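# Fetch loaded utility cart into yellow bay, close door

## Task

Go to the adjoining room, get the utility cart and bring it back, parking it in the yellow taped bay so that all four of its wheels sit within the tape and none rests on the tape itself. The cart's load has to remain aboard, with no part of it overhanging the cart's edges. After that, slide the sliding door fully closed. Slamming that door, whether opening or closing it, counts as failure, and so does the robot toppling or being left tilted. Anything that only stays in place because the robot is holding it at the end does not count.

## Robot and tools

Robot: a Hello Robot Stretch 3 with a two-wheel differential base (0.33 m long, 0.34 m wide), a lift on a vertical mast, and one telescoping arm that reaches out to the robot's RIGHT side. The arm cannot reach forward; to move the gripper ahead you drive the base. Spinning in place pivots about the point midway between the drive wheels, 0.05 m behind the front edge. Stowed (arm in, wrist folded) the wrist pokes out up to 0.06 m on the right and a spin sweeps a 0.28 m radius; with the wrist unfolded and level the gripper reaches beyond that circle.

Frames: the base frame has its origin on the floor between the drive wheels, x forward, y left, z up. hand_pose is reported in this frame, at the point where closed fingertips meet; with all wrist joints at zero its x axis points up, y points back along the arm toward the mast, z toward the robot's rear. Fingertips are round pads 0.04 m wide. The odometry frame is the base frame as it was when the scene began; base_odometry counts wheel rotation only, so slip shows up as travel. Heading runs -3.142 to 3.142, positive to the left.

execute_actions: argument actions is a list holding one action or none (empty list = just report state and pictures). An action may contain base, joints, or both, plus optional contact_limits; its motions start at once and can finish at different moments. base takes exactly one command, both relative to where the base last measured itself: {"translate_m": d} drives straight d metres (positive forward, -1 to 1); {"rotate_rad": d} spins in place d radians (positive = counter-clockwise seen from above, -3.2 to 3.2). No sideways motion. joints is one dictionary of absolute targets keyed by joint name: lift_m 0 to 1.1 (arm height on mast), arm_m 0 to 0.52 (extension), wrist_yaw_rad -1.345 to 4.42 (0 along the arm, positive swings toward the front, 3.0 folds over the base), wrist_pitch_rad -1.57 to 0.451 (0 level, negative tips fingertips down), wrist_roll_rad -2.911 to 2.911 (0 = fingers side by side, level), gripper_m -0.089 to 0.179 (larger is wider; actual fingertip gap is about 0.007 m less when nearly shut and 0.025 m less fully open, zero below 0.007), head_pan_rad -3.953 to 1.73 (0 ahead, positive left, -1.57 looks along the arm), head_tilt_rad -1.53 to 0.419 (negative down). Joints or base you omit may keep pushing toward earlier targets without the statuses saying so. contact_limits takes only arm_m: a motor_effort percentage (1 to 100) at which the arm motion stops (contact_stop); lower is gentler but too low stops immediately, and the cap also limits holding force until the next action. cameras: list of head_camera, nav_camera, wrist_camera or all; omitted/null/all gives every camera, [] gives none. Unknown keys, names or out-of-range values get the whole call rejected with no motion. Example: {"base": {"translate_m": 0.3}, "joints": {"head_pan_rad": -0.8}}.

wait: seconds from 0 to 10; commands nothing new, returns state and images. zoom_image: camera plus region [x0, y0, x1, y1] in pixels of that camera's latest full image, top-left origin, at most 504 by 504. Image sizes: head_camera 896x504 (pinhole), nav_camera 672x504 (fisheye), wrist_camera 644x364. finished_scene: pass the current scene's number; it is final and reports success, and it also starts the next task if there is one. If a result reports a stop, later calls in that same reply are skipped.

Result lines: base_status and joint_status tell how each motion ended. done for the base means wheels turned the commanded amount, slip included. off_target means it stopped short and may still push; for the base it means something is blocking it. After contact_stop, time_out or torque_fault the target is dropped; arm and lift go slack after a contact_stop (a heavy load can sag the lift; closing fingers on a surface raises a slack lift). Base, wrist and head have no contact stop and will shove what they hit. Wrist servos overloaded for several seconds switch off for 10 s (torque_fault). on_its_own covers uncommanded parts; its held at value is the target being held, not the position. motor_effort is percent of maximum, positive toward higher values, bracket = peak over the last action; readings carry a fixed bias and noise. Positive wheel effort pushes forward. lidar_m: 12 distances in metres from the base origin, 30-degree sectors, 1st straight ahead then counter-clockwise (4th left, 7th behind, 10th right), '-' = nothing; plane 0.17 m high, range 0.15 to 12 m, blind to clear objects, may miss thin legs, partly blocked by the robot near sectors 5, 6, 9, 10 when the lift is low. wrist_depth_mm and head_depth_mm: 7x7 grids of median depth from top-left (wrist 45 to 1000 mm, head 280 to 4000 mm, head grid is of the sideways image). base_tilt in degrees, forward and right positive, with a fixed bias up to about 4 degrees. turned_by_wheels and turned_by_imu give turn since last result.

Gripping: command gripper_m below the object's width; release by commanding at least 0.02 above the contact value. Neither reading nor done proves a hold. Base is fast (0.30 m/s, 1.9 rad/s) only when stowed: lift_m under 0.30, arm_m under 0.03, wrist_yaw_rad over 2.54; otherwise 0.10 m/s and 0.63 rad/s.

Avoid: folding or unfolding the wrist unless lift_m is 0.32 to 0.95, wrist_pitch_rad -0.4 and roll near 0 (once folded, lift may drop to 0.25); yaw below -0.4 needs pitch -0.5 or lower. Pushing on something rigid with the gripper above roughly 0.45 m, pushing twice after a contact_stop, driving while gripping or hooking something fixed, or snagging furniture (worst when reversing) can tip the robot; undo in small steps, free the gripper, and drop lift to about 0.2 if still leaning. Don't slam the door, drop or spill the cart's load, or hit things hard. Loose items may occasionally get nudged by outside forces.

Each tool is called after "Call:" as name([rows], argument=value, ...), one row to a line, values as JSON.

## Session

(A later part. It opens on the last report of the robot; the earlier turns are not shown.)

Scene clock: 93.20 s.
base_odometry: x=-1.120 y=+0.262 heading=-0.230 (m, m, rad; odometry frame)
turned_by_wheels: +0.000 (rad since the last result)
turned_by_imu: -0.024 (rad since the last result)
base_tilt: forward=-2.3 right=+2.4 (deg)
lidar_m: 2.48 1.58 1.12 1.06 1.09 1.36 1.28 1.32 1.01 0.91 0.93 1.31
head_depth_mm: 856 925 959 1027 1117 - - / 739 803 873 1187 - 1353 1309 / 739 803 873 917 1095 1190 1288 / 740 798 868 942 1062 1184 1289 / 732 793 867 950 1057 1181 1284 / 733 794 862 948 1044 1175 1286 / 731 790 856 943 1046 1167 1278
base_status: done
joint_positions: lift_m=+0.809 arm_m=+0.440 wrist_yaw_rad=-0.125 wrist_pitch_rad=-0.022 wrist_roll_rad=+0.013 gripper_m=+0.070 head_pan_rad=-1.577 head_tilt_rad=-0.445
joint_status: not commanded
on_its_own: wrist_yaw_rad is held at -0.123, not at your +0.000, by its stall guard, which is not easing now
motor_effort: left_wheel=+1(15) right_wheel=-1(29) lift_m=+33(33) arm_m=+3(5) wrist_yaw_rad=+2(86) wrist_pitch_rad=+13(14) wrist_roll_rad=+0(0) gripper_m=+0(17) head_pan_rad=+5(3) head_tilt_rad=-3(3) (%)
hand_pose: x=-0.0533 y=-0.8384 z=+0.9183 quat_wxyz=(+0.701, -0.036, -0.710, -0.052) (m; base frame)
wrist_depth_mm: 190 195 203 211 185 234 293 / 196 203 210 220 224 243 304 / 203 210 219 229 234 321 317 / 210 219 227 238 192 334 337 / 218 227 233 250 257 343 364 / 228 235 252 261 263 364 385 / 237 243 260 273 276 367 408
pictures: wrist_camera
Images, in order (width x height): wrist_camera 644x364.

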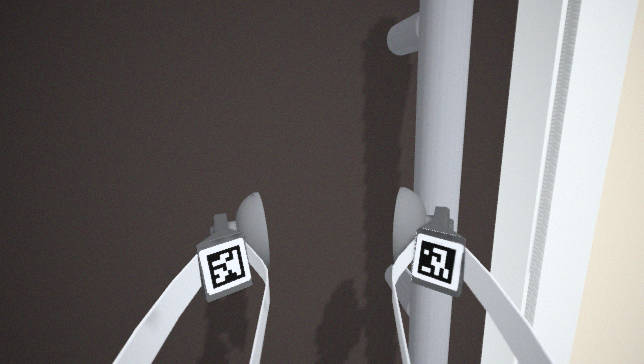

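Call:
execute_actions([
  {"base":{"translate_m":-0.04},"joints":{"gripper_m":0.12,"wrist_yaw_rad":0.0}},
], cameras=["wrist_camera"])

Call:
execute_actions([
  {"joints":{"arm_m":0.0,"head_tilt_rad":-0.3}},
])

Scene clock: 118.07 s.
base_odometry: x=-1.159 y=+0.271 heading=-0.229 (m, m, rad; odometry frame)
turned_by_wheels: +0.001 (rad since the last result)
turned_by_imu: +0.002 (rad since the last result)
base_tilt: forward=-2.3 right=+2.4 (deg)
lidar_m: 2.52 1.58 1.12 1.06 1.09 1.31 1.25 1.28 1.00 0.91 0.93 1.24
head_depth_mm: 811 870 937 1013 1122 - - / 750 820 910 1051 1288 1320 1324 / 740 804 864 934 1094 1189 1282 / 738 801 871 942 1066 1185 1290 / 734 796 866 953 1050 1182 1285 / 734 796 864 947 1054 1183 1294 / 733 794 862 943 1045 1173 1275
base_status: done
joint_positions: lift_m=+0.809 arm_m=+0.440 wrist_yaw_rad=+0.027 wrist_pitch_rad=-0.023 wrist_roll_rad=+0.013 gripper_m=+0.120 head_pan_rad=-1.577 head_tilt_rad=-0.445
joint_status: wrist_yaw_rad off_target (ended at +0.027, target +0.000); the others done
on_its_own: wrist_yaw_rad is at rest, and its effort (-34) is outside its rest range (-12 to +12)
motor_effort: left_wheel=+9(11) right_wheel=-15(21) lift_m=+33(33) arm_m=+3(4) wrist_yaw_rad=-34(43) wrist_pitch_rad=+14(15) wrist_roll_rad=+0(0) gripper_m=+7(95) head_pan_rad=+4(4) head_tilt_rad=-3(3) (%)
hand_pose: x=-0.0146 y=-0.8402 z=+0.9179 quat_wxyz=(+0.703, +0.018, -0.711, +0.001) (m; base frame)
wrist_depth_mm: 208 209 208 209 208 150 265 / 215 217 217 218 217 156 275 / 226 226 225 226 227 223 285 / 235 236 236 236 236 233 297 / 246 246 246 247 247 247 302 / 257 257 258 259 256 264 317 / 269 271 272 272 270 272 327
pictures: wrist_camera
Images, in order (width x height): wrist_camera 644x364.

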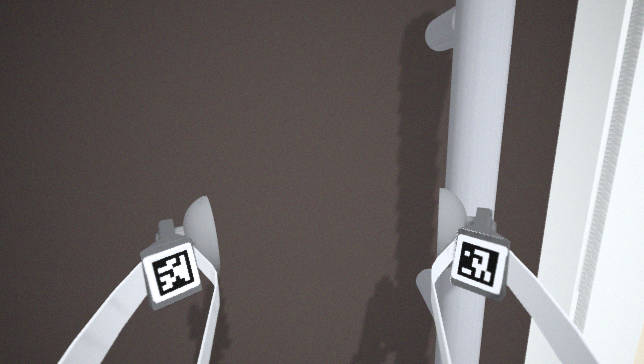

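Scene clock: 122.47 s.
base_odometry: x=-1.159 y=+0.271 heading=-0.230 (m, m, rad; odometry frame)
turned_by_wheels: -0.001 (rad since the last result)
turned_by_imu: -0.001 (rad since the last result)
base_tilt: forward=-2.4 right=+2.4 (deg)
lidar_m: 2.52 1.58 1.12 1.06 1.09 1.31 1.25 1.28 1.00 0.91 0.93 1.24
head_depth_mm: 818 860 907 967 1030 1117 1216 / 762 813 865 1028 1042 1153 1190 / 753 800 851 898 964 1047 1125 / 752 796 850 906 969 1044 1131 / 751 795 846 902 967 1037 1112 / 747 796 844 900 964 1033 1121 / 746 789 839 896 962 1034 1117
base_status: not commanded
joint_positions: lift_m=+0.809 arm_m=+0.002 wrist_yaw_rad=+0.044 wrist_pitch_rad=-0.021 wrist_roll_rad=+0.013 gripper_m=+0.120 head_pan_rad=-1.577 head_tilt_rad=-0.309
joint_status: all done
joint sent to its limit — the command would take arm_m past its lower limit, so that joint was sent only as far as its limit.
on_its_own: wrist_yaw_rad is held at +0.043, not at your +0.000, by its stall guard, which is not easing now
motor_effort: left_wheel=+1(8) right_wheel=-2(14) lift_m=+33(33) arm_m=-2(3) wrist_yaw_rad=+0(34) wrist_pitch_rad=+13(14) wrist_roll_rad=+0(0) gripper_m=+0(7) head_pan_rad=+4(5) head_tilt_rad=+6(23) (%)
hand_pose: x=-0.0102 y=-0.4025 z=+0.9185 quat_wxyz=(+0.703, +0.023, -0.711, +0.008) (m; base frame)
wrist_depth_mm: 613 615 622 615 624 665 662 / 650 640 648 638 645 688 691 / 670 665 661 661 678 722 723 / 701 699 700 699 699 752 753 / 744 726 718 733 730 787 793 / 775 759 758 755 814 838 821 / 810 802 801 794 828 871 861
pictures: head_camera (sideways: a quarter turn clockwise sets it upright), nav_camera (sideways: a quarter turn counterclockwise sets it upright), wrist_camera
Images, in order (width x height): head_camera 896x504, nav_camera 672x504, wrist_camera 644x364.

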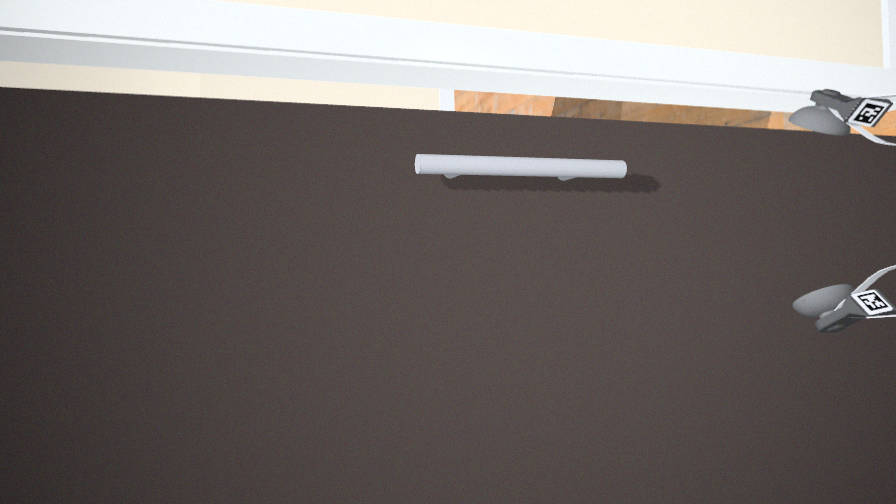

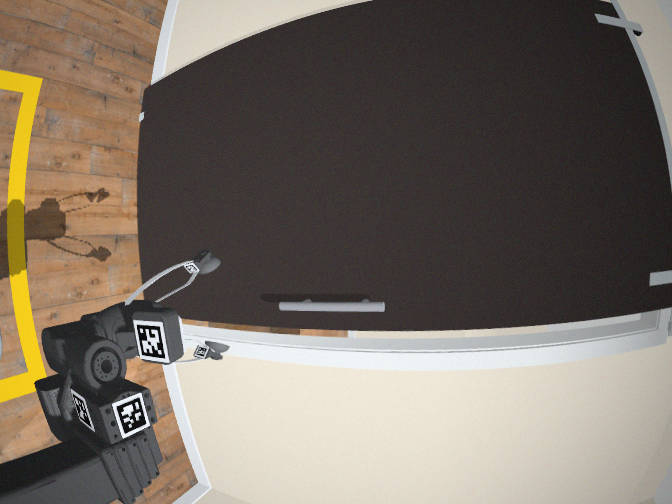

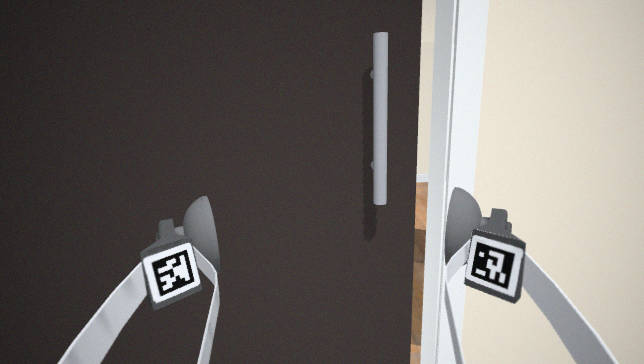

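Call:
execute_actions([
  {"base":{"rotate_rad":0.56},"joints":{"wrist_yaw_rad":1.57,"gripper_m":0.09}},
], cameras=[])

Call:
execute_actions([
  {"base":{"translate_m":-0.49}},
], cameras=[])

Call:
execute_actions([
  {"base":{"rotate_rad":-0.54},"joints":{"head_pan_rad":-1.0,"head_tilt_rad":-0.4}},
])

Scene clock: 136.40 s.
base_odometry: x=-1.159 y=+0.271 heading=+0.330 (m, m, rad; odometry frame)
turned_by_wheels: +0.560 (rad since the last result)
turned_by_imu: +0.562 (rad since the last result)
base_tilt: forward=-2.3 right=+2.4 (deg)
lidar_m: 1.52 1.11 1.06 1.10 1.30 1.25 1.29 1.00 0.91 0.94 1.36 2.52
head_depth_mm: 750 792 831 879 929 993 1056 / 786 828 875 931 997 1065 1141 / 829 880 929 990 1054 1138 1226 / 874 932 991 1061 1144 1233 1332 / 929 989 1058 1144 1223 1331 1416 / 986 1060 1147 1292 1414 1557 1477 / 1125 1210 1314 1428 1552 1688 1479
base_status: done
joint_positions: lift_m=+0.809 arm_m=+0.002 wrist_yaw_rad=+1.568 wrist_pitch_rad=-0.021 wrist_roll_rad=+0.013 gripper_m=+0.090 head_pan_rad=-1.577 head_tilt_rad=-0.309
joint_status: all done
motor_effort: left_wheel=-2(5) right_wheel=+1(4) lift_m=+33(33) arm_m=-3(3) wrist_yaw_rad=+3(5) wrist_pitch_rad=+13(13) wrist_roll_rad=+0(0) gripper_m=+0(93) head_pan_rad=+5(4) head_tilt_rad=+6(6) (%)
hand_pose: x=+0.2343 y=-0.1479 z=+0.9185 quat_wxyz=(+0.503, +0.508, -0.498, +0.491) (m; base frame)
wrist_depth_mm: 941 - - - - - - / 941 - - - - - - / 975 - - - - - - / 968 - - - - - - / 987 - - - - - - / - - - - - - - / - - - - - - -
pictures: none
No camera images: the call's "cameras" was empty. Leave "cameras" out to get every camera's image.

Scene clock: 142.73 s.
base_odometry: x=-1.622 y=+0.112 heading=+0.330 (m, m, rad; odometry frame)
turned_by_wheels: +0.000 (rad since the last result)
turned_by_imu: +0.001 (rad since the last result)
base_tilt: forward=-2.4 right=+2.4 (deg)
lidar_m: 1.87 1.36 1.30 1.17 0.86 0.82 0.85 0.75 0.72 0.70 0.94 2.72
head_depth_mm: 2875 3009 3120 2119 2121 1707 830 / 570 602 641 686 738 806 1343 / 603 637 675 714 756 819 892 / 635 678 718 769 825 888 969 / 673 720 767 822 885 969 1067 / 719 768 822 888 964 1059 1175 / 769 824 892 968 1057 1173 1312
base_status: done
joint_positions: lift_m=+0.809 arm_m=+0.002 wrist_yaw_rad=+1.568 wrist_pitch_rad=-0.021 wrist_roll_rad=+0.013 gripper_m=+0.090 head_pan_rad=-1.577 head_tilt_rad=-0.309
joint_status: not commanded
motor_effort: left_wheel=-1(5) right_wheel=+2(2) lift_m=+33(33) arm_m=-3(3) wrist_yaw_rad=+3(3) wrist_pitch_rad=+13(13) wrist_roll_rad=+0(0) gripper_m=+0(0) head_pan_rad=+5(4) head_tilt_rad=+6(6) (%)
hand_pose: x=+0.2343 y=-0.1479 z=+0.9185 quat_wxyz=(+0.503, +0.508, -0.498, +0.491) (m; base frame)
wrist_depth_mm: - - - - - - - / - - - - - - - / - - - - - - - / - - - - - - - / - - - - - - - / - - - - - - - / - - - - - - -
pictures: none
No camera images: the call's "cameras" was empty. Leave "cameras" out to get every camera's image.

Scene clock: 144.57 s.
base_odometry: x=-1.622 y=+0.112 heading=-0.210 (m, m, rad; odometry frame)
turned_by_wheels: -0.540 (rad since the last result)
turned_by_imu: -0.542 (rad since the last result)
base_tilt: forward=-2.4 right=+2.4 (deg)
lidar_m: 2.58 1.89 1.36 1.30 1.19 0.86 0.82 0.85 0.76 0.72 0.70 0.93
head_depth_mm: 560 2972 1888 2268 2080 1571 918 / 567 607 650 698 763 858 976 / 601 644 692 724 802 898 996 / 638 684 741 805 883 980 1097 / 678 731 796 874 967 1085 1228 / 722 786 865 951 1066 1203 1330 / 776 851 937 1046 1183 1352 1375
base_status: done
joint_positions: lift_m=+0.809 arm_m=+0.002 wrist_yaw_rad=+1.568 wrist_pitch_rad=-0.021 wrist_roll_rad=+0.013 gripper_m=+0.090 head_pan_rad=-1.007 head_tilt_rad=-0.395
joint_status: all done
motor_effort: left_wheel=+2(5) right_wheel=-2(5) lift_m=+33(33) arm_m=-2(2) wrist_yaw_rad=+2(3) wrist_pitch_rad=+13(13) wrist_roll_rad=+0(0) gripper_m=+0(0) head_pan_rad=+4(44) head_tilt_rad=-3(13) (%)
hand_pose: x=+0.2343 y=-0.1478 z=+0.9185 quat_wxyz=(+0.503, +0.508, -0.498, +0.491) (m; base frame)
wrist_depth_mm: - - - - - 891 608 / - - - - - 909 609 / - - - - - 923 615 / - - - - - 939 619 / - - - - - 867 622 / - - - - - 837 631 / - - - - - - 628
pictures: head_camera (sideways: a quarter turn clockwise sets it upright), nav_camera (sideways: a quarter turn counterclockwise sets it upright), wrist_camera
Images, in order (width x height): head_camera 896x504, nav_camera 672x504, wrist_camera 644x364.

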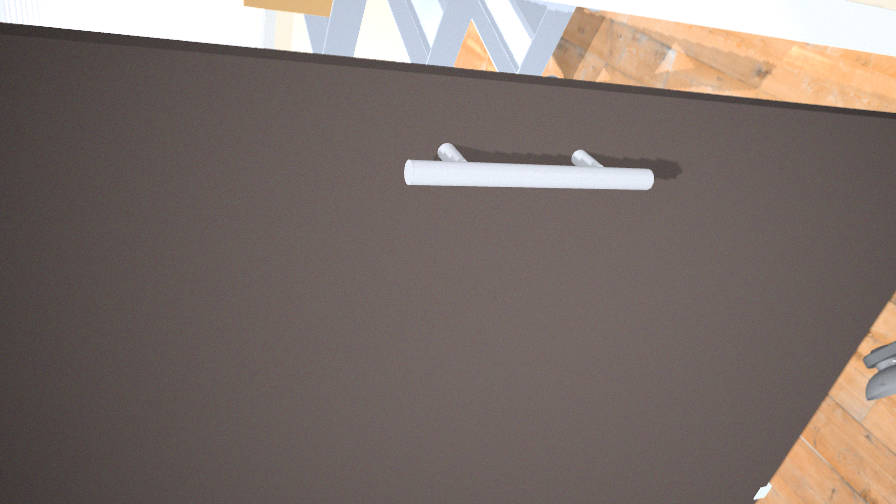

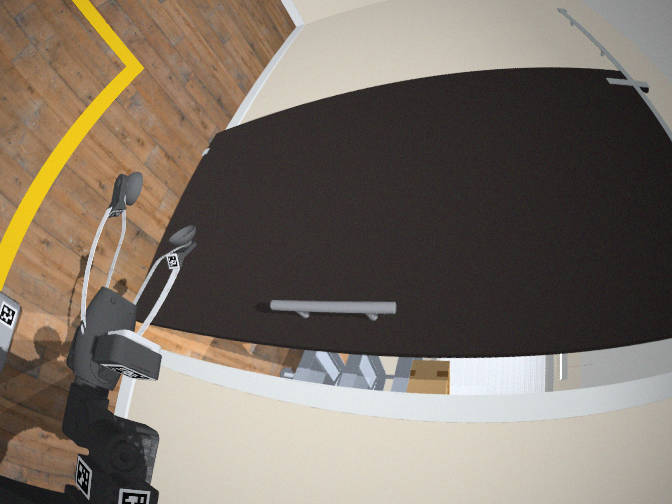

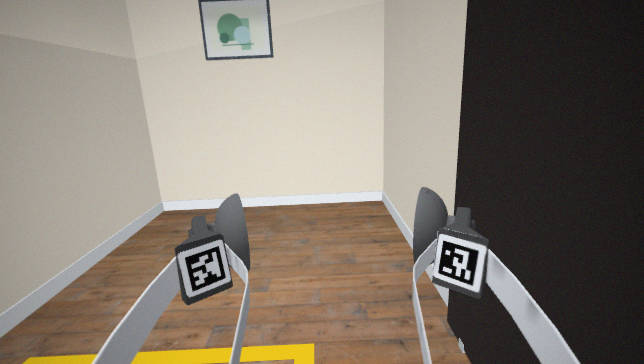

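Call:
execute_actions([
  {"base":{"translate_m":-0.06},"joints":{"arm_m":0.47}},
])

Scene clock: 152.63 s.
base_odometry: x=-1.681 y=+0.124 heading=-0.210 (m, m, rad; odometry frame)
turned_by_wheels: +0.000 (rad since the last result)
turned_by_imu: +0.001 (rad since the last result)
base_tilt: forward=-2.4 right=+2.4 (deg)
lidar_m: 2.59 1.89 1.36 1.30 1.11 0.80 0.76 0.78 0.76 0.73 0.73 0.93
head_depth_mm: 2897 3071 1865 710 760 831 907 / 586 633 1915 2042 2041 1620 1332 / 600 645 692 749 815 900 1004 / 636 687 739 805 884 983 1106 / 678 732 797 875 965 1079 1235 / 724 786 862 952 1072 1212 1332 / 776 850 941 1053 1179 1368 1382
base_status: done
joint_positions: lift_m=+0.809 arm_m=+0.470 wrist_yaw_rad=+1.569 wrist_pitch_rad=-0.021 wrist_roll_rad=+0.013 gripper_m=+0.090 head_pan_rad=-1.007 head_tilt_rad=-0.395
joint_status: all done
motor_effort: left_wheel=+2(3) right_wheel=-2(5) lift_m=+33(33) arm_m=+4(5) wrist_yaw_rad=+2(2) wrist_pitch_rad=+13(13) wrist_roll_rad=+0(0) gripper_m=+0(1) head_pan_rad=+5(5) head_tilt_rad=-3(3) (%)
hand_pose: x=+0.2343 y=-0.6153 z=+0.9185 quat_wxyz=(+0.503, +0.508, -0.498, +0.491) (m; base frame)
wrist_depth_mm: - - - 348 191 - 109 / - - - 276 199 - 110 / - - - 534 207 - 111 / - - - 609 217 - 112 / - - - 435 258 - 113 / - - - 757 238 - 114 / - - - - 251 - 115
pictures: head_camera (sideways: a quarter turn clockwise sets it upright), nav_camera (sideways: a quarter turn counterclockwise sets it upright), wrist_camera
Images, in order (width x height): head_camera 896x504, nav_camera 672x504, wrist_camera 644x364.

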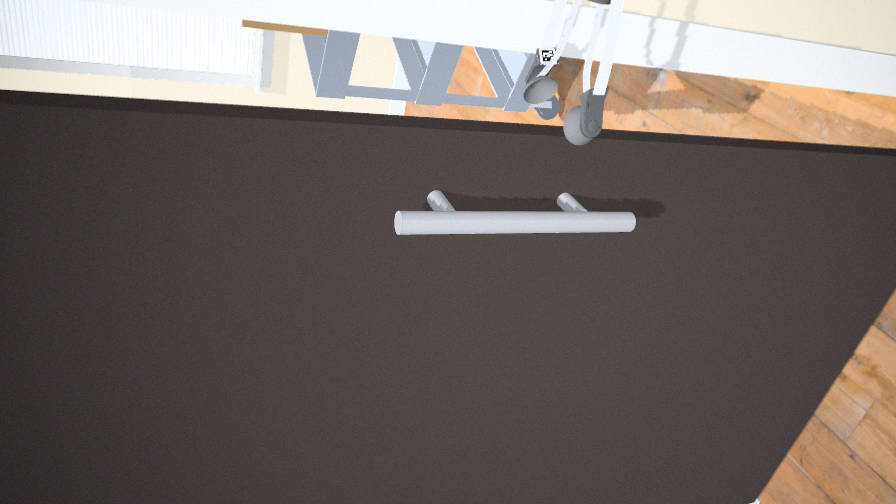

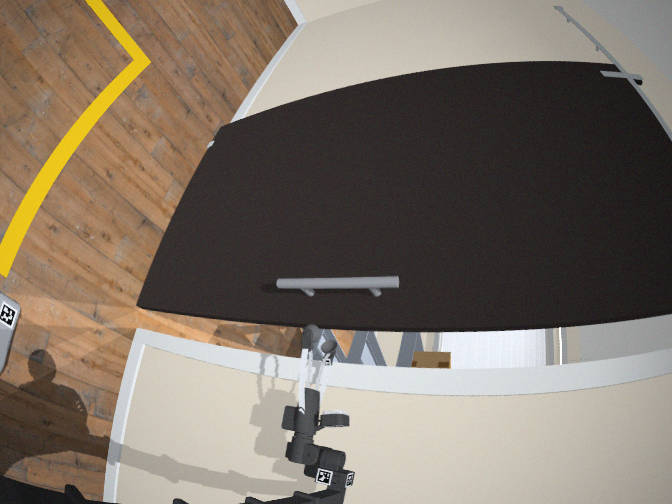

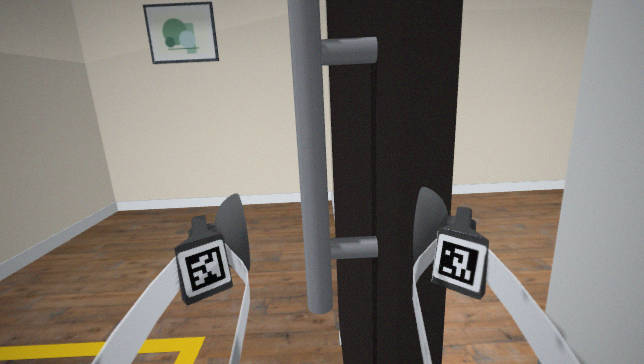

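Call:
execute_actions([
  {"base":{"translate_m":0.05},"joints":{"arm_m":0.453,"gripper_m":0.02}},
], cameras=["wrist_camera","head_camera"])

Scene clock: 161.37 s.
base_odometry: x=-1.632 y=+0.114 heading=-0.209 (m, m, rad; odometry frame)
turned_by_wheels: +0.000 (rad since the last result)
turned_by_imu: +0.000 (rad since the last result)
base_tilt: forward=-2.4 right=+2.4 (deg)
lidar_m: 2.59 1.89 1.36 1.30 1.18 0.85 0.81 0.84 0.76 0.72 0.71 0.93
head_depth_mm: 2804 3008 2062 2283 2060 1522 912 / 569 605 649 703 782 878 1266 / 599 642 690 729 783 900 995 / 638 685 740 804 886 984 1099 / 676 728 795 872 962 1080 1223 / 722 784 859 953 1062 1211 1326 / 777 851 939 1044 1184 1363 1383
base_status: done
joint_positions: lift_m=+0.809 arm_m=+0.453 wrist_yaw_rad=+1.569 wrist_pitch_rad=-0.021 wrist_roll_rad=+0.013 gripper_m=+0.020 head_pan_rad=-1.007 head_tilt_rad=-0.395
joint_status: all done
motor_effort: left_wheel=+1(4) right_wheel=-2(3) lift_m=+33(33) arm_m=-2(3) wrist_yaw_rad=+2(2) wrist_pitch_rad=+13(13) wrist_roll_rad=+0(0) gripper_m=+0(93) head_pan_rad=+5(3) head_tilt_rad=-3(3) (%)
hand_pose: x=+0.2343 y=-0.5988 z=+0.9185 quat_wxyz=(+0.503, +0.508, -0.498, +0.491) (m; base frame)
wrist_depth_mm: - - - 217 214 144 - / - - - 653 220 149 - / - - - 722 226 156 - / - - - 530 233 164 - / - - - 248 197 171 - / - - - 267 248 180 - / - - - - 257 - -
pictures: head_camera (sideways: a quarter turn clockwise sets it upright), wrist_camera
Images, in order (width x height): head_camera 896x504, wrist_camera 644x364.

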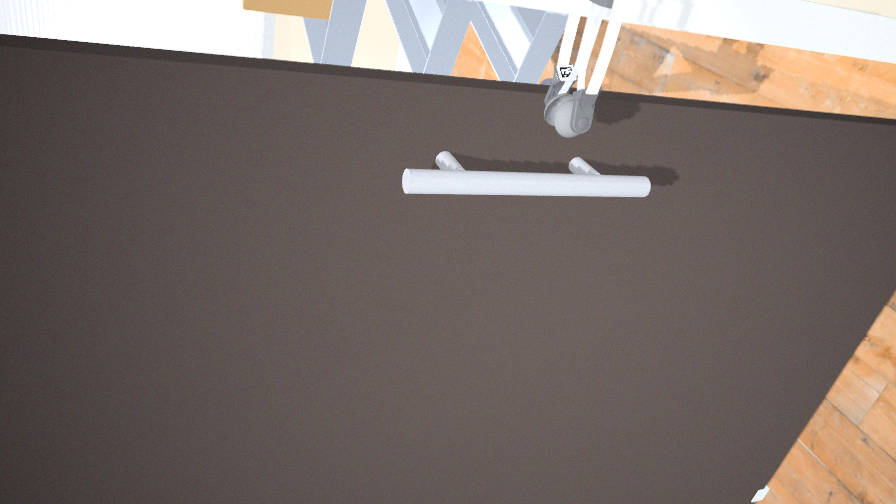

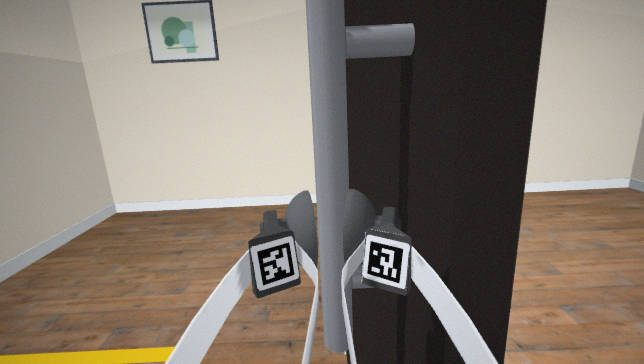

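Call:
execute_actions([
  {"base":{"translate_m":0.08}},
], cameras=["wrist_camera"])

Scene clock: 169.67 s.
base_odometry: x=-1.554 y=+0.097 heading=-0.210 (m, m, rad; odometry frame)
turned_by_wheels: +0.000 (rad since the last result)
turned_by_imu: +0.000 (rad since the last result)
base_tilt: forward=-2.3 right=+2.4 (deg)
lidar_m: 2.57 1.90 1.36 1.30 1.30 0.93 0.89 0.92 0.76 0.68 0.69 0.92
head_depth_mm: 536 570 608 656 711 1520 1325 / 565 603 645 680 728 820 908 / 597 638 687 745 812 892 990 / 632 681 737 799 880 975 1093 / 674 730 790 866 957 1073 1218 / 718 783 857 946 1054 1200 1325 / 772 848 929 1036 1175 1352 1378
base_status: done
joint_positions: lift_m=+0.809 arm_m=+0.453 wrist_yaw_rad=+1.567 wrist_pitch_rad=-0.021 wrist_roll_rad=+0.013 gripper_m=+0.020 head_pan_rad=-1.007 head_tilt_rad=-0.395
joint_status: not commanded
motor_effort: left_wheel=-2(5) right_wheel=+4(5) lift_m=+33(33) arm_m=-2(3) wrist_yaw_rad=+4(7) wrist_pitch_rad=+13(13) wrist_roll_rad=+0(0) gripper_m=-2(3) head_pan_rad=+5(5) head_tilt_rad=-3(3) (%)
hand_pose: x=+0.2343 y=-0.5993 z=+0.9185 quat_wxyz=(+0.503, +0.507, -0.499, +0.490) (m; base frame)
wrist_depth_mm: - - - 140 141 106 72 / - - - 146 206 107 75 / - - - 153 212 109 77 / - - - 159 218 110 81 / - - - 162 175 112 84 / - - - 555 234 113 88 / - - - 184 185 107 92
pictures: wrist_camera
Images, in order (width x height): wrist_camera 644x364.

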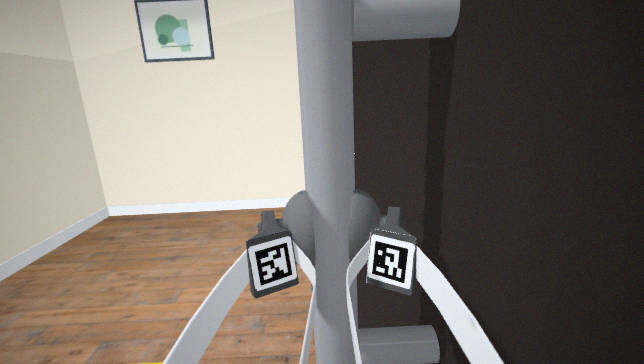

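Call:
execute_actions([
  {"base":{"translate_m":0.15},"joints":{"gripper_m":0.0},"contact_limits":{"arm_m":10}},
], cameras=["wrist_camera","head_camera"])

action 0: "contact_limits": arm_m has a limit but is not in "joints" beside it: add it there, or leave its limit out

Call:
execute_actions([
  {"base":{"translate_m":0.15},"joints":{"gripper_m":0.0}},
], cameras=["wrist_camera","head_camera"])

Scene clock: 180.50 s.
base_odometry: x=-1.407 y=+0.066 heading=-0.210 (m, m, rad; odometry frame)
turned_by_wheels: +0.000 (rad since the last result)
turned_by_imu: -0.002 (rad since the last result)
base_tilt: forward=-2.4 right=+2.4 (deg)
lidar_m: 2.53 1.91 1.37 1.31 1.35 1.09 1.04 1.05 0.75 0.68 0.68 0.92
head_depth_mm: 532 568 605 651 710 1515 1314 / 560 599 641 675 723 821 904 / 592 638 683 742 809 888 987 / 629 674 727 795 873 968 1091 / 668 720 787 863 954 1068 1216 / 712 774 846 935 1049 1186 1313 / 765 838 923 1030 1160 1338 1382
base_status: done
joint_positions: lift_m=+0.809 arm_m=+0.453 wrist_yaw_rad=+1.574 wrist_pitch_rad=-0.022 wrist_roll_rad=+0.013 gripper_m=+0.001 head_pan_rad=-1.007 head_tilt_rad=-0.395
joint_status: all done
motor_effort: left_wheel=-1(9) right_wheel=+4(29) lift_m=+33(33) arm_m=-2(3) wrist_yaw_rad=-5(5) wrist_pitch_rad=+13(14) wrist_roll_rad=+0(0) gripper_m=-12(86) head_pan_rad=+3(4) head_tilt_rad=-3(3) (%)
hand_pose: x=+0.2343 y=-0.5974 z=+0.9183 quat_wxyz=(+0.502, +0.509, -0.497, +0.492) (m; base frame)
wrist_depth_mm: - - - 140 142 103 72 / - - - 149 202 104 75 / - - - 155 208 106 78 / - - - 159 215 107 81 / - - - 162 181 109 84 / - - - 552 228 111 88 / - - - 186 185 104 93
pictures: head_camera (sideways: a quarter turn clockwise sets it upright), wrist_camera
Images, in order (width x height): head_camera 896x504, wrist_camera 644x364.

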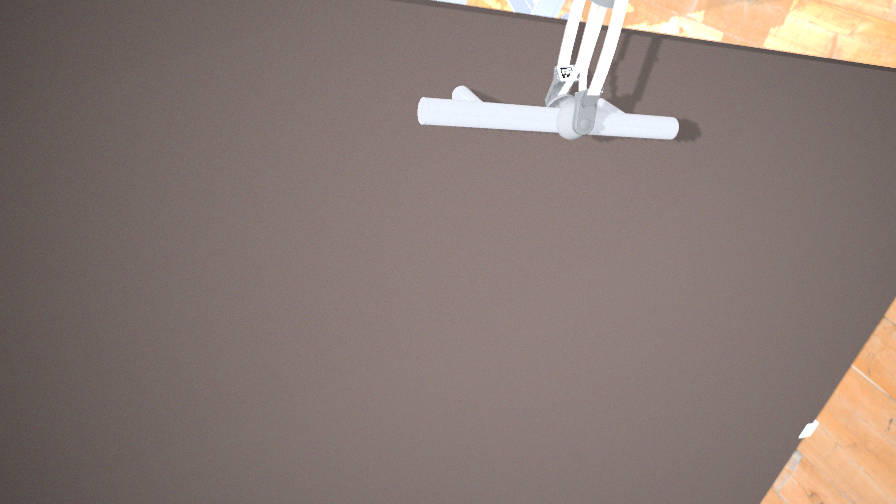

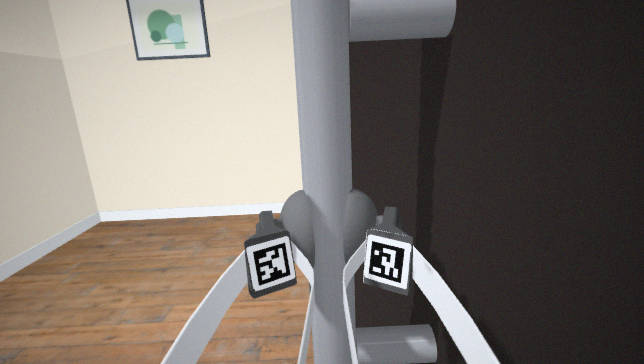

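Call:
execute_actions([
  {"base":{"translate_m":0.3},"joints":{"head_pan_rad":-1.8}},
], cameras=["nav_camera"])

Scene clock: 186.83 s.
base_odometry: x=-1.114 y=+0.003 heading=-0.210 (m, m, rad; odometry frame)
turned_by_wheels: +0.000 (rad since the last result)
turned_by_imu: -0.004 (rad since the last result)
base_tilt: forward=-2.4 right=+2.4 (deg)
lidar_m: 2.43 1.93 1.38 1.32 1.35 1.40 1.34 1.04 0.80 0.67 0.67 0.90
head_depth_mm: 646 683 732 793 881 985 1114 / 2733 2818 2930 900 946 986 - / 3033 3286 3546 3128 2276 - 1375 / 2978 3162 3390 2960 2017 1687 1365 / 2918 3041 1863 2193 2037 1690 1371 / 2830 3022 1916 2191 2073 1688 1371 / 2784 2982 3134 3209 2319 1645 845
base_status: done
joint_positions: lift_m=+0.809 arm_m=+0.453 wrist_yaw_rad=+1.614 wrist_pitch_rad=-0.022 wrist_roll_rad=+0.013 gripper_m=+0.001 head_pan_rad=-1.793 head_tilt_rad=-0.395
joint_status: all done
on_its_own: wrist_yaw_rad is held at +1.614, not at your +1.570, by its stall guard, which is not easing now
motor_effort: left_wheel=-3(9) right_wheel=+7(26) lift_m=+33(33) arm_m=-1(3) wrist_yaw_rad=+0(34) wrist_pitch_rad=+13(14) wrist_roll_rad=+0(0) gripper_m=-12(15) head_pan_rad=-3(48) head_tilt_rad=-3(3) (%)
hand_pose: x=+0.2341 y=-0.5870 z=+0.9183 quat_wxyz=(+0.492, +0.519, -0.486, +0.502) (m; base frame)
wrist_depth_mm: - - - 140 140 100 70 / - - - 148 210 101 72 / - - - 154 214 102 75 / - - - 158 221 104 78 / - - - 163 182 105 81 / - - - 440 234 106 85 / - - - 187 184 100 89
pictures: nav_camera (sideways: a quarter turn counterclockwise sets it upright)
Images, in order (width x height): nav_camera 672x504.

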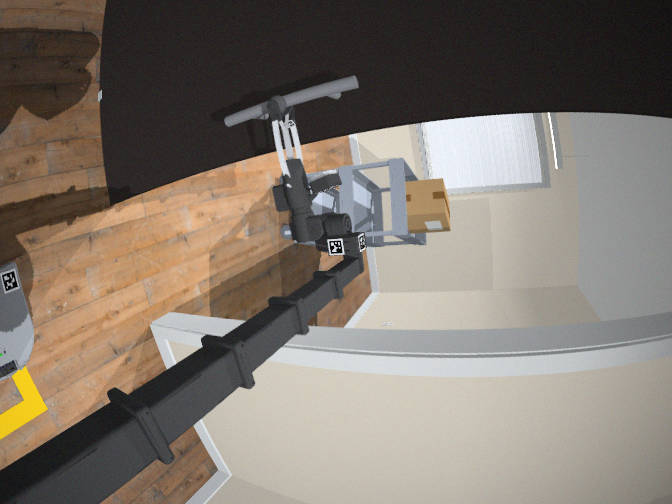

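Call:
execute_actions([
  {"base":{"translate_m":0.3},"joints":{"arm_m":0.438,"wrist_yaw_rad":1.57}},
], cameras=["nav_camera"])

Scene clock: 192.90 s.
base_odometry: x=-0.820 y=-0.059 heading=-0.210 (m, m, rad; odometry frame)
turned_by_wheels: +0.000 (rad since the last result)
turned_by_imu: -0.003 (rad since the last result)
base_tilt: forward=-2.4 right=+2.4 (deg)
lidar_m: 2.13 1.95 1.39 1.33 1.37 1.71 1.64 1.01 0.98 0.66 0.66 0.88
head_depth_mm: 2697 2752 2885 2875 2191 1682 1360 / 3035 3230 3436 3117 2197 1742 - / 3036 3212 3377 2778 2204 - 1326 / 2985 3115 1918 2340 2116 1683 1369 / 2902 3077 3165 2844 2046 1692 1380 / 2844 3053 3204 3190 2436 1709 1383 / 2766 2936 3171 3184 2378 1657 822
base_status: done
joint_positions: lift_m=+0.809 arm_m=+0.438 wrist_yaw_rad=+1.590 wrist_pitch_rad=-0.022 wrist_roll_rad=+0.013 gripper_m=+0.001 head_pan_rad=-1.793 head_tilt_rad=-0.395
joint_status: wrist_yaw_rad off_target (ended at +1.590, target +1.570); the others done
on_its_own: wrist_yaw_rad is at rest, and its effort (-26) is outside its rest range (-12 to +12)
motor_effort: left_wheel=-1(7) right_wheel=+5(25) lift_m=+33(33) arm_m=+0(2) wrist_yaw_rad=-26(29) wrist_pitch_rad=+13(14) wrist_roll_rad=+0(0) gripper_m=-15(15) head_pan_rad=-4(4) head_tilt_rad=-3(3) (%)
hand_pose: x=+0.2342 y=-0.5781 z=+0.9182 quat_wxyz=(+0.498, +0.514, -0.492, +0.496) (m; base frame)
wrist_depth_mm: - - - 139 141 99 71 / - - - 147 197 100 74 / - - - 156 203 101 77 / - - - 160 208 103 80 / - - - 162 185 104 83 / - - - 176 221 106 87 / - - - 186 185 100 92
pictures: nav_camera (sideways: a quarter turn counterclockwise sets it upright)
Images, in order (width x height): nav_camera 672x504.

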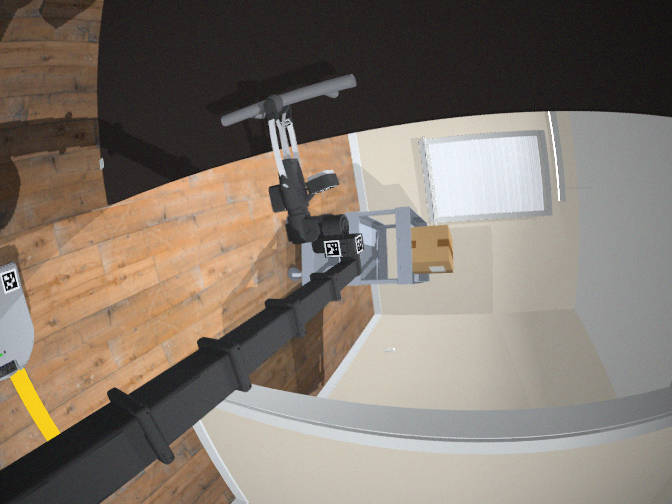

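Call:
execute_actions([
  {"base":{"translate_m":0.15},"joints":{"arm_m":0.425,"head_pan_rad":-1.3,"head_tilt_rad":-0.6}},
], cameras=["nav_camera","head_camera"])

Scene clock: 197.97 s.
base_odometry: x=-0.674 y=-0.091 heading=-0.211 (m, m, rad; odometry frame)
turned_by_wheels: -0.001 (rad since the last result)
turned_by_imu: -0.004 (rad since the last result)
base_tilt: forward=-2.4 right=+2.4 (deg)
lidar_m: 1.98 1.98 1.40 1.33 1.37 1.82 1.79 1.08 1.14 0.65 0.66 0.87
head_depth_mm: 2751 3059 2985 1981 1713 1418 1198 / 2826 3066 3012 2331 1709 1420 1197 / 2818 3068 2750 1976 1688 1395 1216 / 521 579 652 748 859 1023 1185 / 536 594 647 745 895 1073 1214 / 547 611 687 794 932 1132 1220 / 562 629 713 820 972 1188 1226
base_status: done
joint_positions: lift_m=+0.809 arm_m=+0.425 wrist_yaw_rad=+1.576 wrist_pitch_rad=-0.023 wrist_roll_rad=+0.013 gripper_m=+0.001 head_pan_rad=-1.307 head_tilt_rad=-0.592
joint_status: all done
on_its_own: right_wheel is at rest, and its effort (+20) is outside its rest range (-18 to +18)
motor_effort: left_wheel=-10(10) right_wheel=+20(26) lift_m=+33(33) arm_m=-2(4) wrist_yaw_rad=-8(26) wrist_pitch_rad=+14(14) wrist_roll_rad=-1(0) gripper_m=-13(14) head_pan_rad=+5(40) head_tilt_rad=-5(25) (%)
hand_pose: x=+0.2343 y=-0.5689 z=+0.9181 quat_wxyz=(+0.501, +0.510, -0.496, +0.492) (m; base frame)
wrist_depth_mm: - - - 139 141 104 72 / - - - 147 200 105 75 / - - - 154 206 106 77 / - - - 158 212 108 80 / - - - 162 180 110 84 / - - - 173 226 111 88 / - - - 188 185 105 92
pictures: head_camera (sideways: a quarter turn clockwise sets it upright), nav_camera (sideways: a quarter turn counterclockwise sets it upright)
Images, in order (width x height): head_camera 896x504, nav_camera 672x504.

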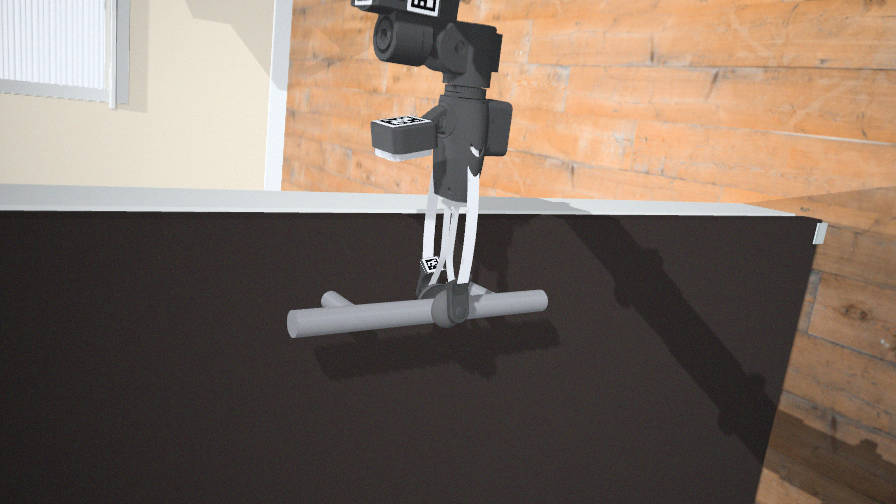

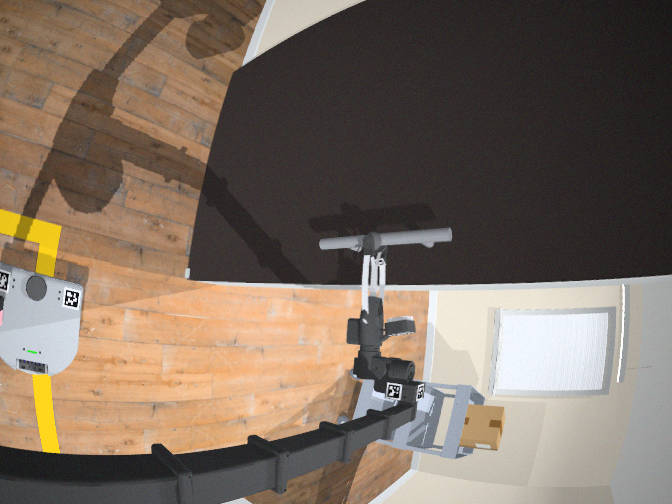

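Call:
execute_actions([
  {"base":{"translate_m":-0.01},"joints":{"gripper_m":0.06}},
], cameras=["wrist_camera"])

Call:
execute_actions([
  {"base":{"translate_m":-0.15}},
], cameras=["wrist_camera"])

Scene clock: 203.00 s.
base_odometry: x=-0.684 y=-0.089 heading=-0.211 (m, m, rad; odometry frame)
turned_by_wheels: +0.000 (rad since the last result)
turned_by_imu: +0.001 (rad since the last result)
base_tilt: forward=-2.3 right=+2.4 (deg)
lidar_m: 2.00 1.97 1.40 1.33 1.37 1.83 1.78 1.08 1.13 0.65 0.66 0.87
head_depth_mm: 2790 3037 2996 1982 1735 1422 1201 / 2862 3098 3016 2375 1715 1414 1211 / 2814 3070 2858 2026 1669 1389 1208 / 528 585 656 750 863 1027 1190 / 535 597 647 754 895 1077 1215 / 548 610 690 794 930 1128 1227 / 562 628 710 825 974 1195 1223
base_status: done
joint_positions: lift_m=+0.809 arm_m=+0.425 wrist_yaw_rad=+1.572 wrist_pitch_rad=-0.021 wrist_roll_rad=+0.013 gripper_m=+0.060 head_pan_rad=-1.307 head_tilt_rad=-0.592
joint_status: all done
motor_effort: left_wheel=+1(11) right_wheel=-1(16) lift_m=+33(33) arm_m=-2(2) wrist_yaw_rad=-3(8) wrist_pitch_rad=+13(14) wrist_roll_rad=+0(0) gripper_m=+1(96) head_pan_rad=+4(4) head_tilt_rad=-4(5) (%)
hand_pose: x=+0.2343 y=-0.5699 z=+0.9184 quat_wxyz=(+0.502, +0.509, -0.497, +0.492) (m; base frame)
wrist_depth_mm: - - - 146 147 104 79 / - - - 158 198 105 82 / - - - 166 204 106 85 / - - - 170 209 108 89 / - - - 177 366 109 93 / - - - 189 259 104 97 / - - - 197 193 123 103
pictures: wrist_camera
Images, in order (width x height): wrist_camera 644x364.

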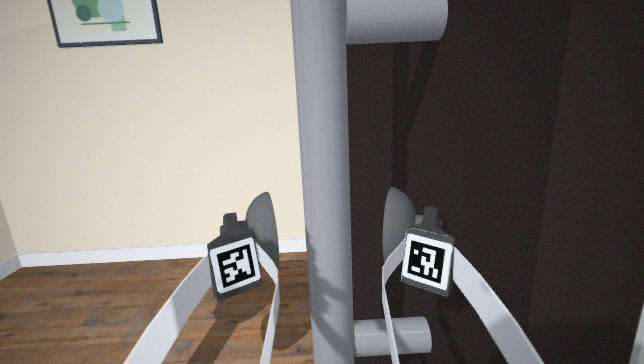

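Scene clock: 205.93 s.
base_odometry: x=-0.830 y=-0.057 heading=-0.211 (m, m, rad; odometry frame)
turned_by_wheels: +0.000 (rad since the last result)
turned_by_imu: +0.001 (rad since the last result)
base_tilt: forward=-2.3 right=+2.4 (deg)
lidar_m: 2.14 1.96 1.40 1.32 1.36 1.71 1.63 1.03 0.97 1.88 0.71 0.88
head_depth_mm: 2767 2999 2848 1989 1708 1413 1203 / 2852 3112 3026 2354 1744 1423 1217 / 2902 3153 2985 2235 1729 1418 1204 / 2974 3300 3035 2204 1746 1401 1215 / 2906 756 805 837 963 1116 1218 / 577 625 700 790 941 1141 1222 / 568 636 688 825 984 1207 1223
base_status: done
joint_positions: lift_m=+0.809 arm_m=+0.425 wrist_yaw_rad=+1.572 wrist_pitch_rad=-0.021 wrist_roll_rad=+0.013 gripper_m=+0.060 head_pan_rad=-1.307 head_tilt_rad=-0.592
joint_status: not commanded
motor_effort: left_wheel=+1(2) right_wheel=-2(5) lift_m=+33(33) arm_m=-3(2) wrist_yaw_rad=-2(3) wrist_pitch_rad=+13(13) wrist_roll_rad=+0(0) gripper_m=+0(1) head_pan_rad=+5(6) head_tilt_rad=-5(4) (%)
hand_pose: x=+0.2343 y=-0.5699 z=+0.9184 quat_wxyz=(+0.502, +0.509, -0.497, +0.492) (m; base frame)
wrist_depth_mm: - - - 426 219 220 219 / - - - 459 229 229 228 / - - - 666 238 238 237 / - - - 727 248 246 248 / - - - 756 337 258 261 / - - - - 285 270 274 / - - - - 287 286 290
pictures: wrist_camera
Images, in order (width x height): wrist_camera 644x364.

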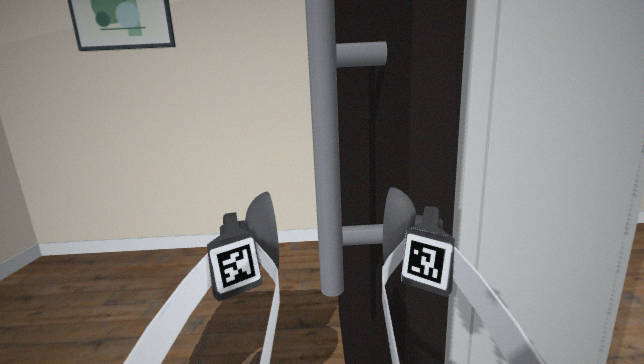

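Call:
execute_actions([
  {"base":{"translate_m":-0.2},"joints":{"arm_m":0.0,"head_pan_rad":-1.57,"head_tilt_rad":-0.55}},
])

Scene clock: 211.43 s.
base_odometry: x=-1.026 y=-0.015 heading=-0.211 (m, m, rad; odometry frame)
turned_by_wheels: +0.000 (rad since the last result)
turned_by_imu: +0.002 (rad since the last result)
base_tilt: forward=-2.4 right=+2.4 (deg)
lidar_m: 2.34 1.95 1.38 1.32 1.36 1.50 1.43 1.05 0.85 1.83 0.82 0.89
head_depth_mm: 2881 3166 3254 2302 1786 1462 1258 / 2817 1878 2373 2211 1784 1467 1285 / 2814 1796 2367 2141 1793 1457 1285 / 2857 3034 2804 2225 1807 1461 1235 / 2871 3150 3324 2356 1821 1473 1239 / 2851 3109 3313 2345 1824 1478 1242 / 2869 3146 3350 2401 1819 1477 1226
base_status: done
joint_positions: lift_m=+0.809 arm_m=+0.002 wrist_yaw_rad=+1.571 wrist_pitch_rad=-0.021 wrist_roll_rad=+0.013 gripper_m=+0.060 head_pan_rad=-1.563 head_tilt_rad=-0.556
joint_status: all done
joint sent to its limit — the command would take arm_m past its lower limit, so that joint was sent only as far as its limit.
motor_effort: left_wheel=+1(3) right_wheel=+0(6) lift_m=+33(33) arm_m=-3(2) wrist_yaw_rad=-1(3) wrist_pitch_rad=+13(13) wrist_roll_rad=+0(0) gripper_m=+0(0) head_pan_rad=-3(30) head_tilt_rad=+4(12) (%)
hand_pose: x=+0.2343 y=-0.1470 z=+0.9184 quat_wxyz=(+0.502, +0.509, -0.497, +0.491) (m; base frame)
wrist_depth_mm: - - - - - 841 565 / - - - - - 852 532 / - - - - - 864 561 / - - - - - 873 536 / - - - - - 880 595 / - - - - - 843 599 / - - - - - 992 602
pictures: head_camera (sideways: a quarter turn clockwise sets it upright), nav_camera (sideways: a quarter turn counterclockwise sets it upright), wrist_camera
Images, in order (width x height): head_camera 896x504, nav_camera 672x504, wrist_camera 644x364.

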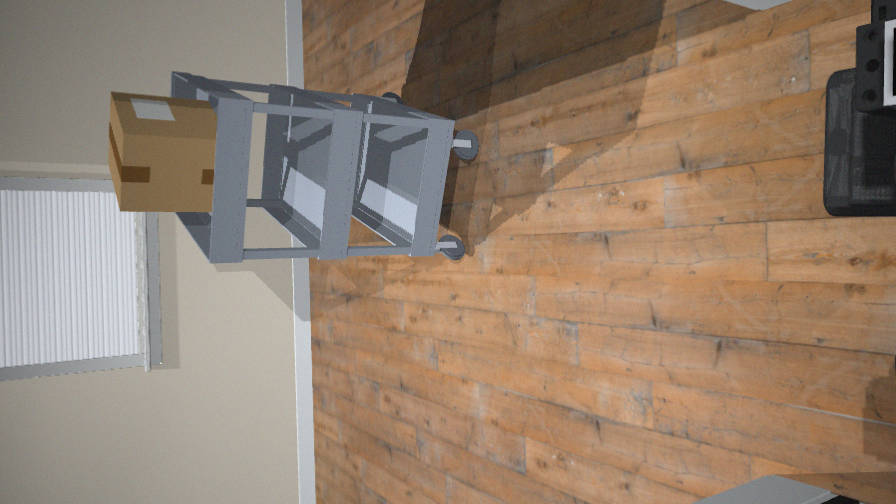

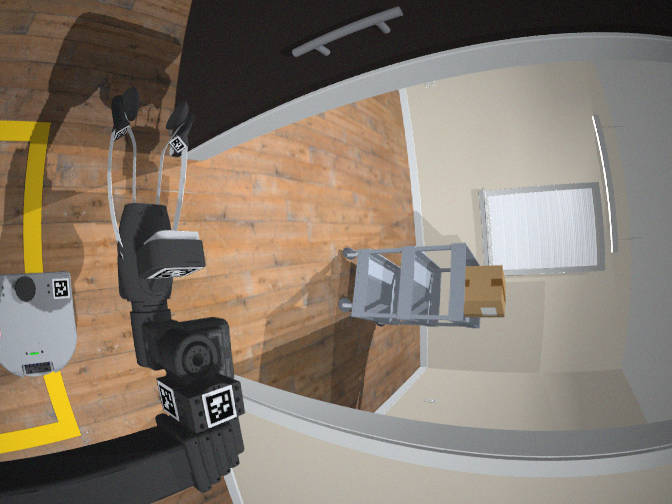

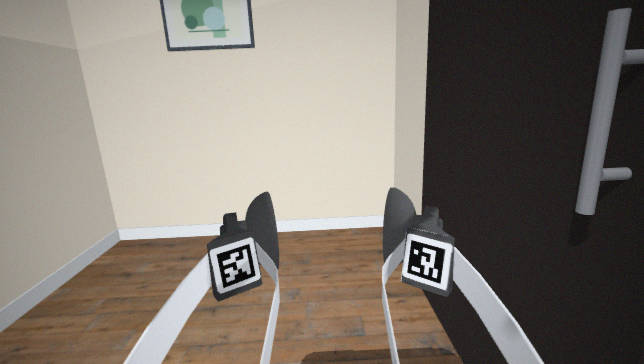

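Call:
zoom_image(camera="head_camera", region=[90, 40, 510, 300])

Region (90, 40, 510, 300) of head_camera's 896x504 image, scaled by 1.200, with more detail than that image has; it fills the top 312 rows of this view, and the rest is white.

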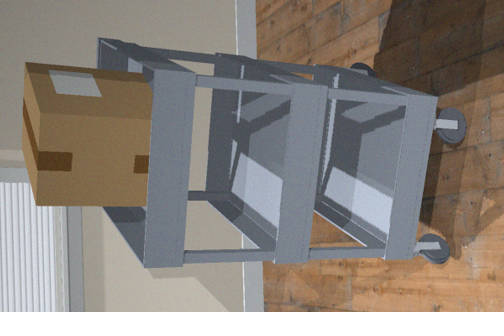

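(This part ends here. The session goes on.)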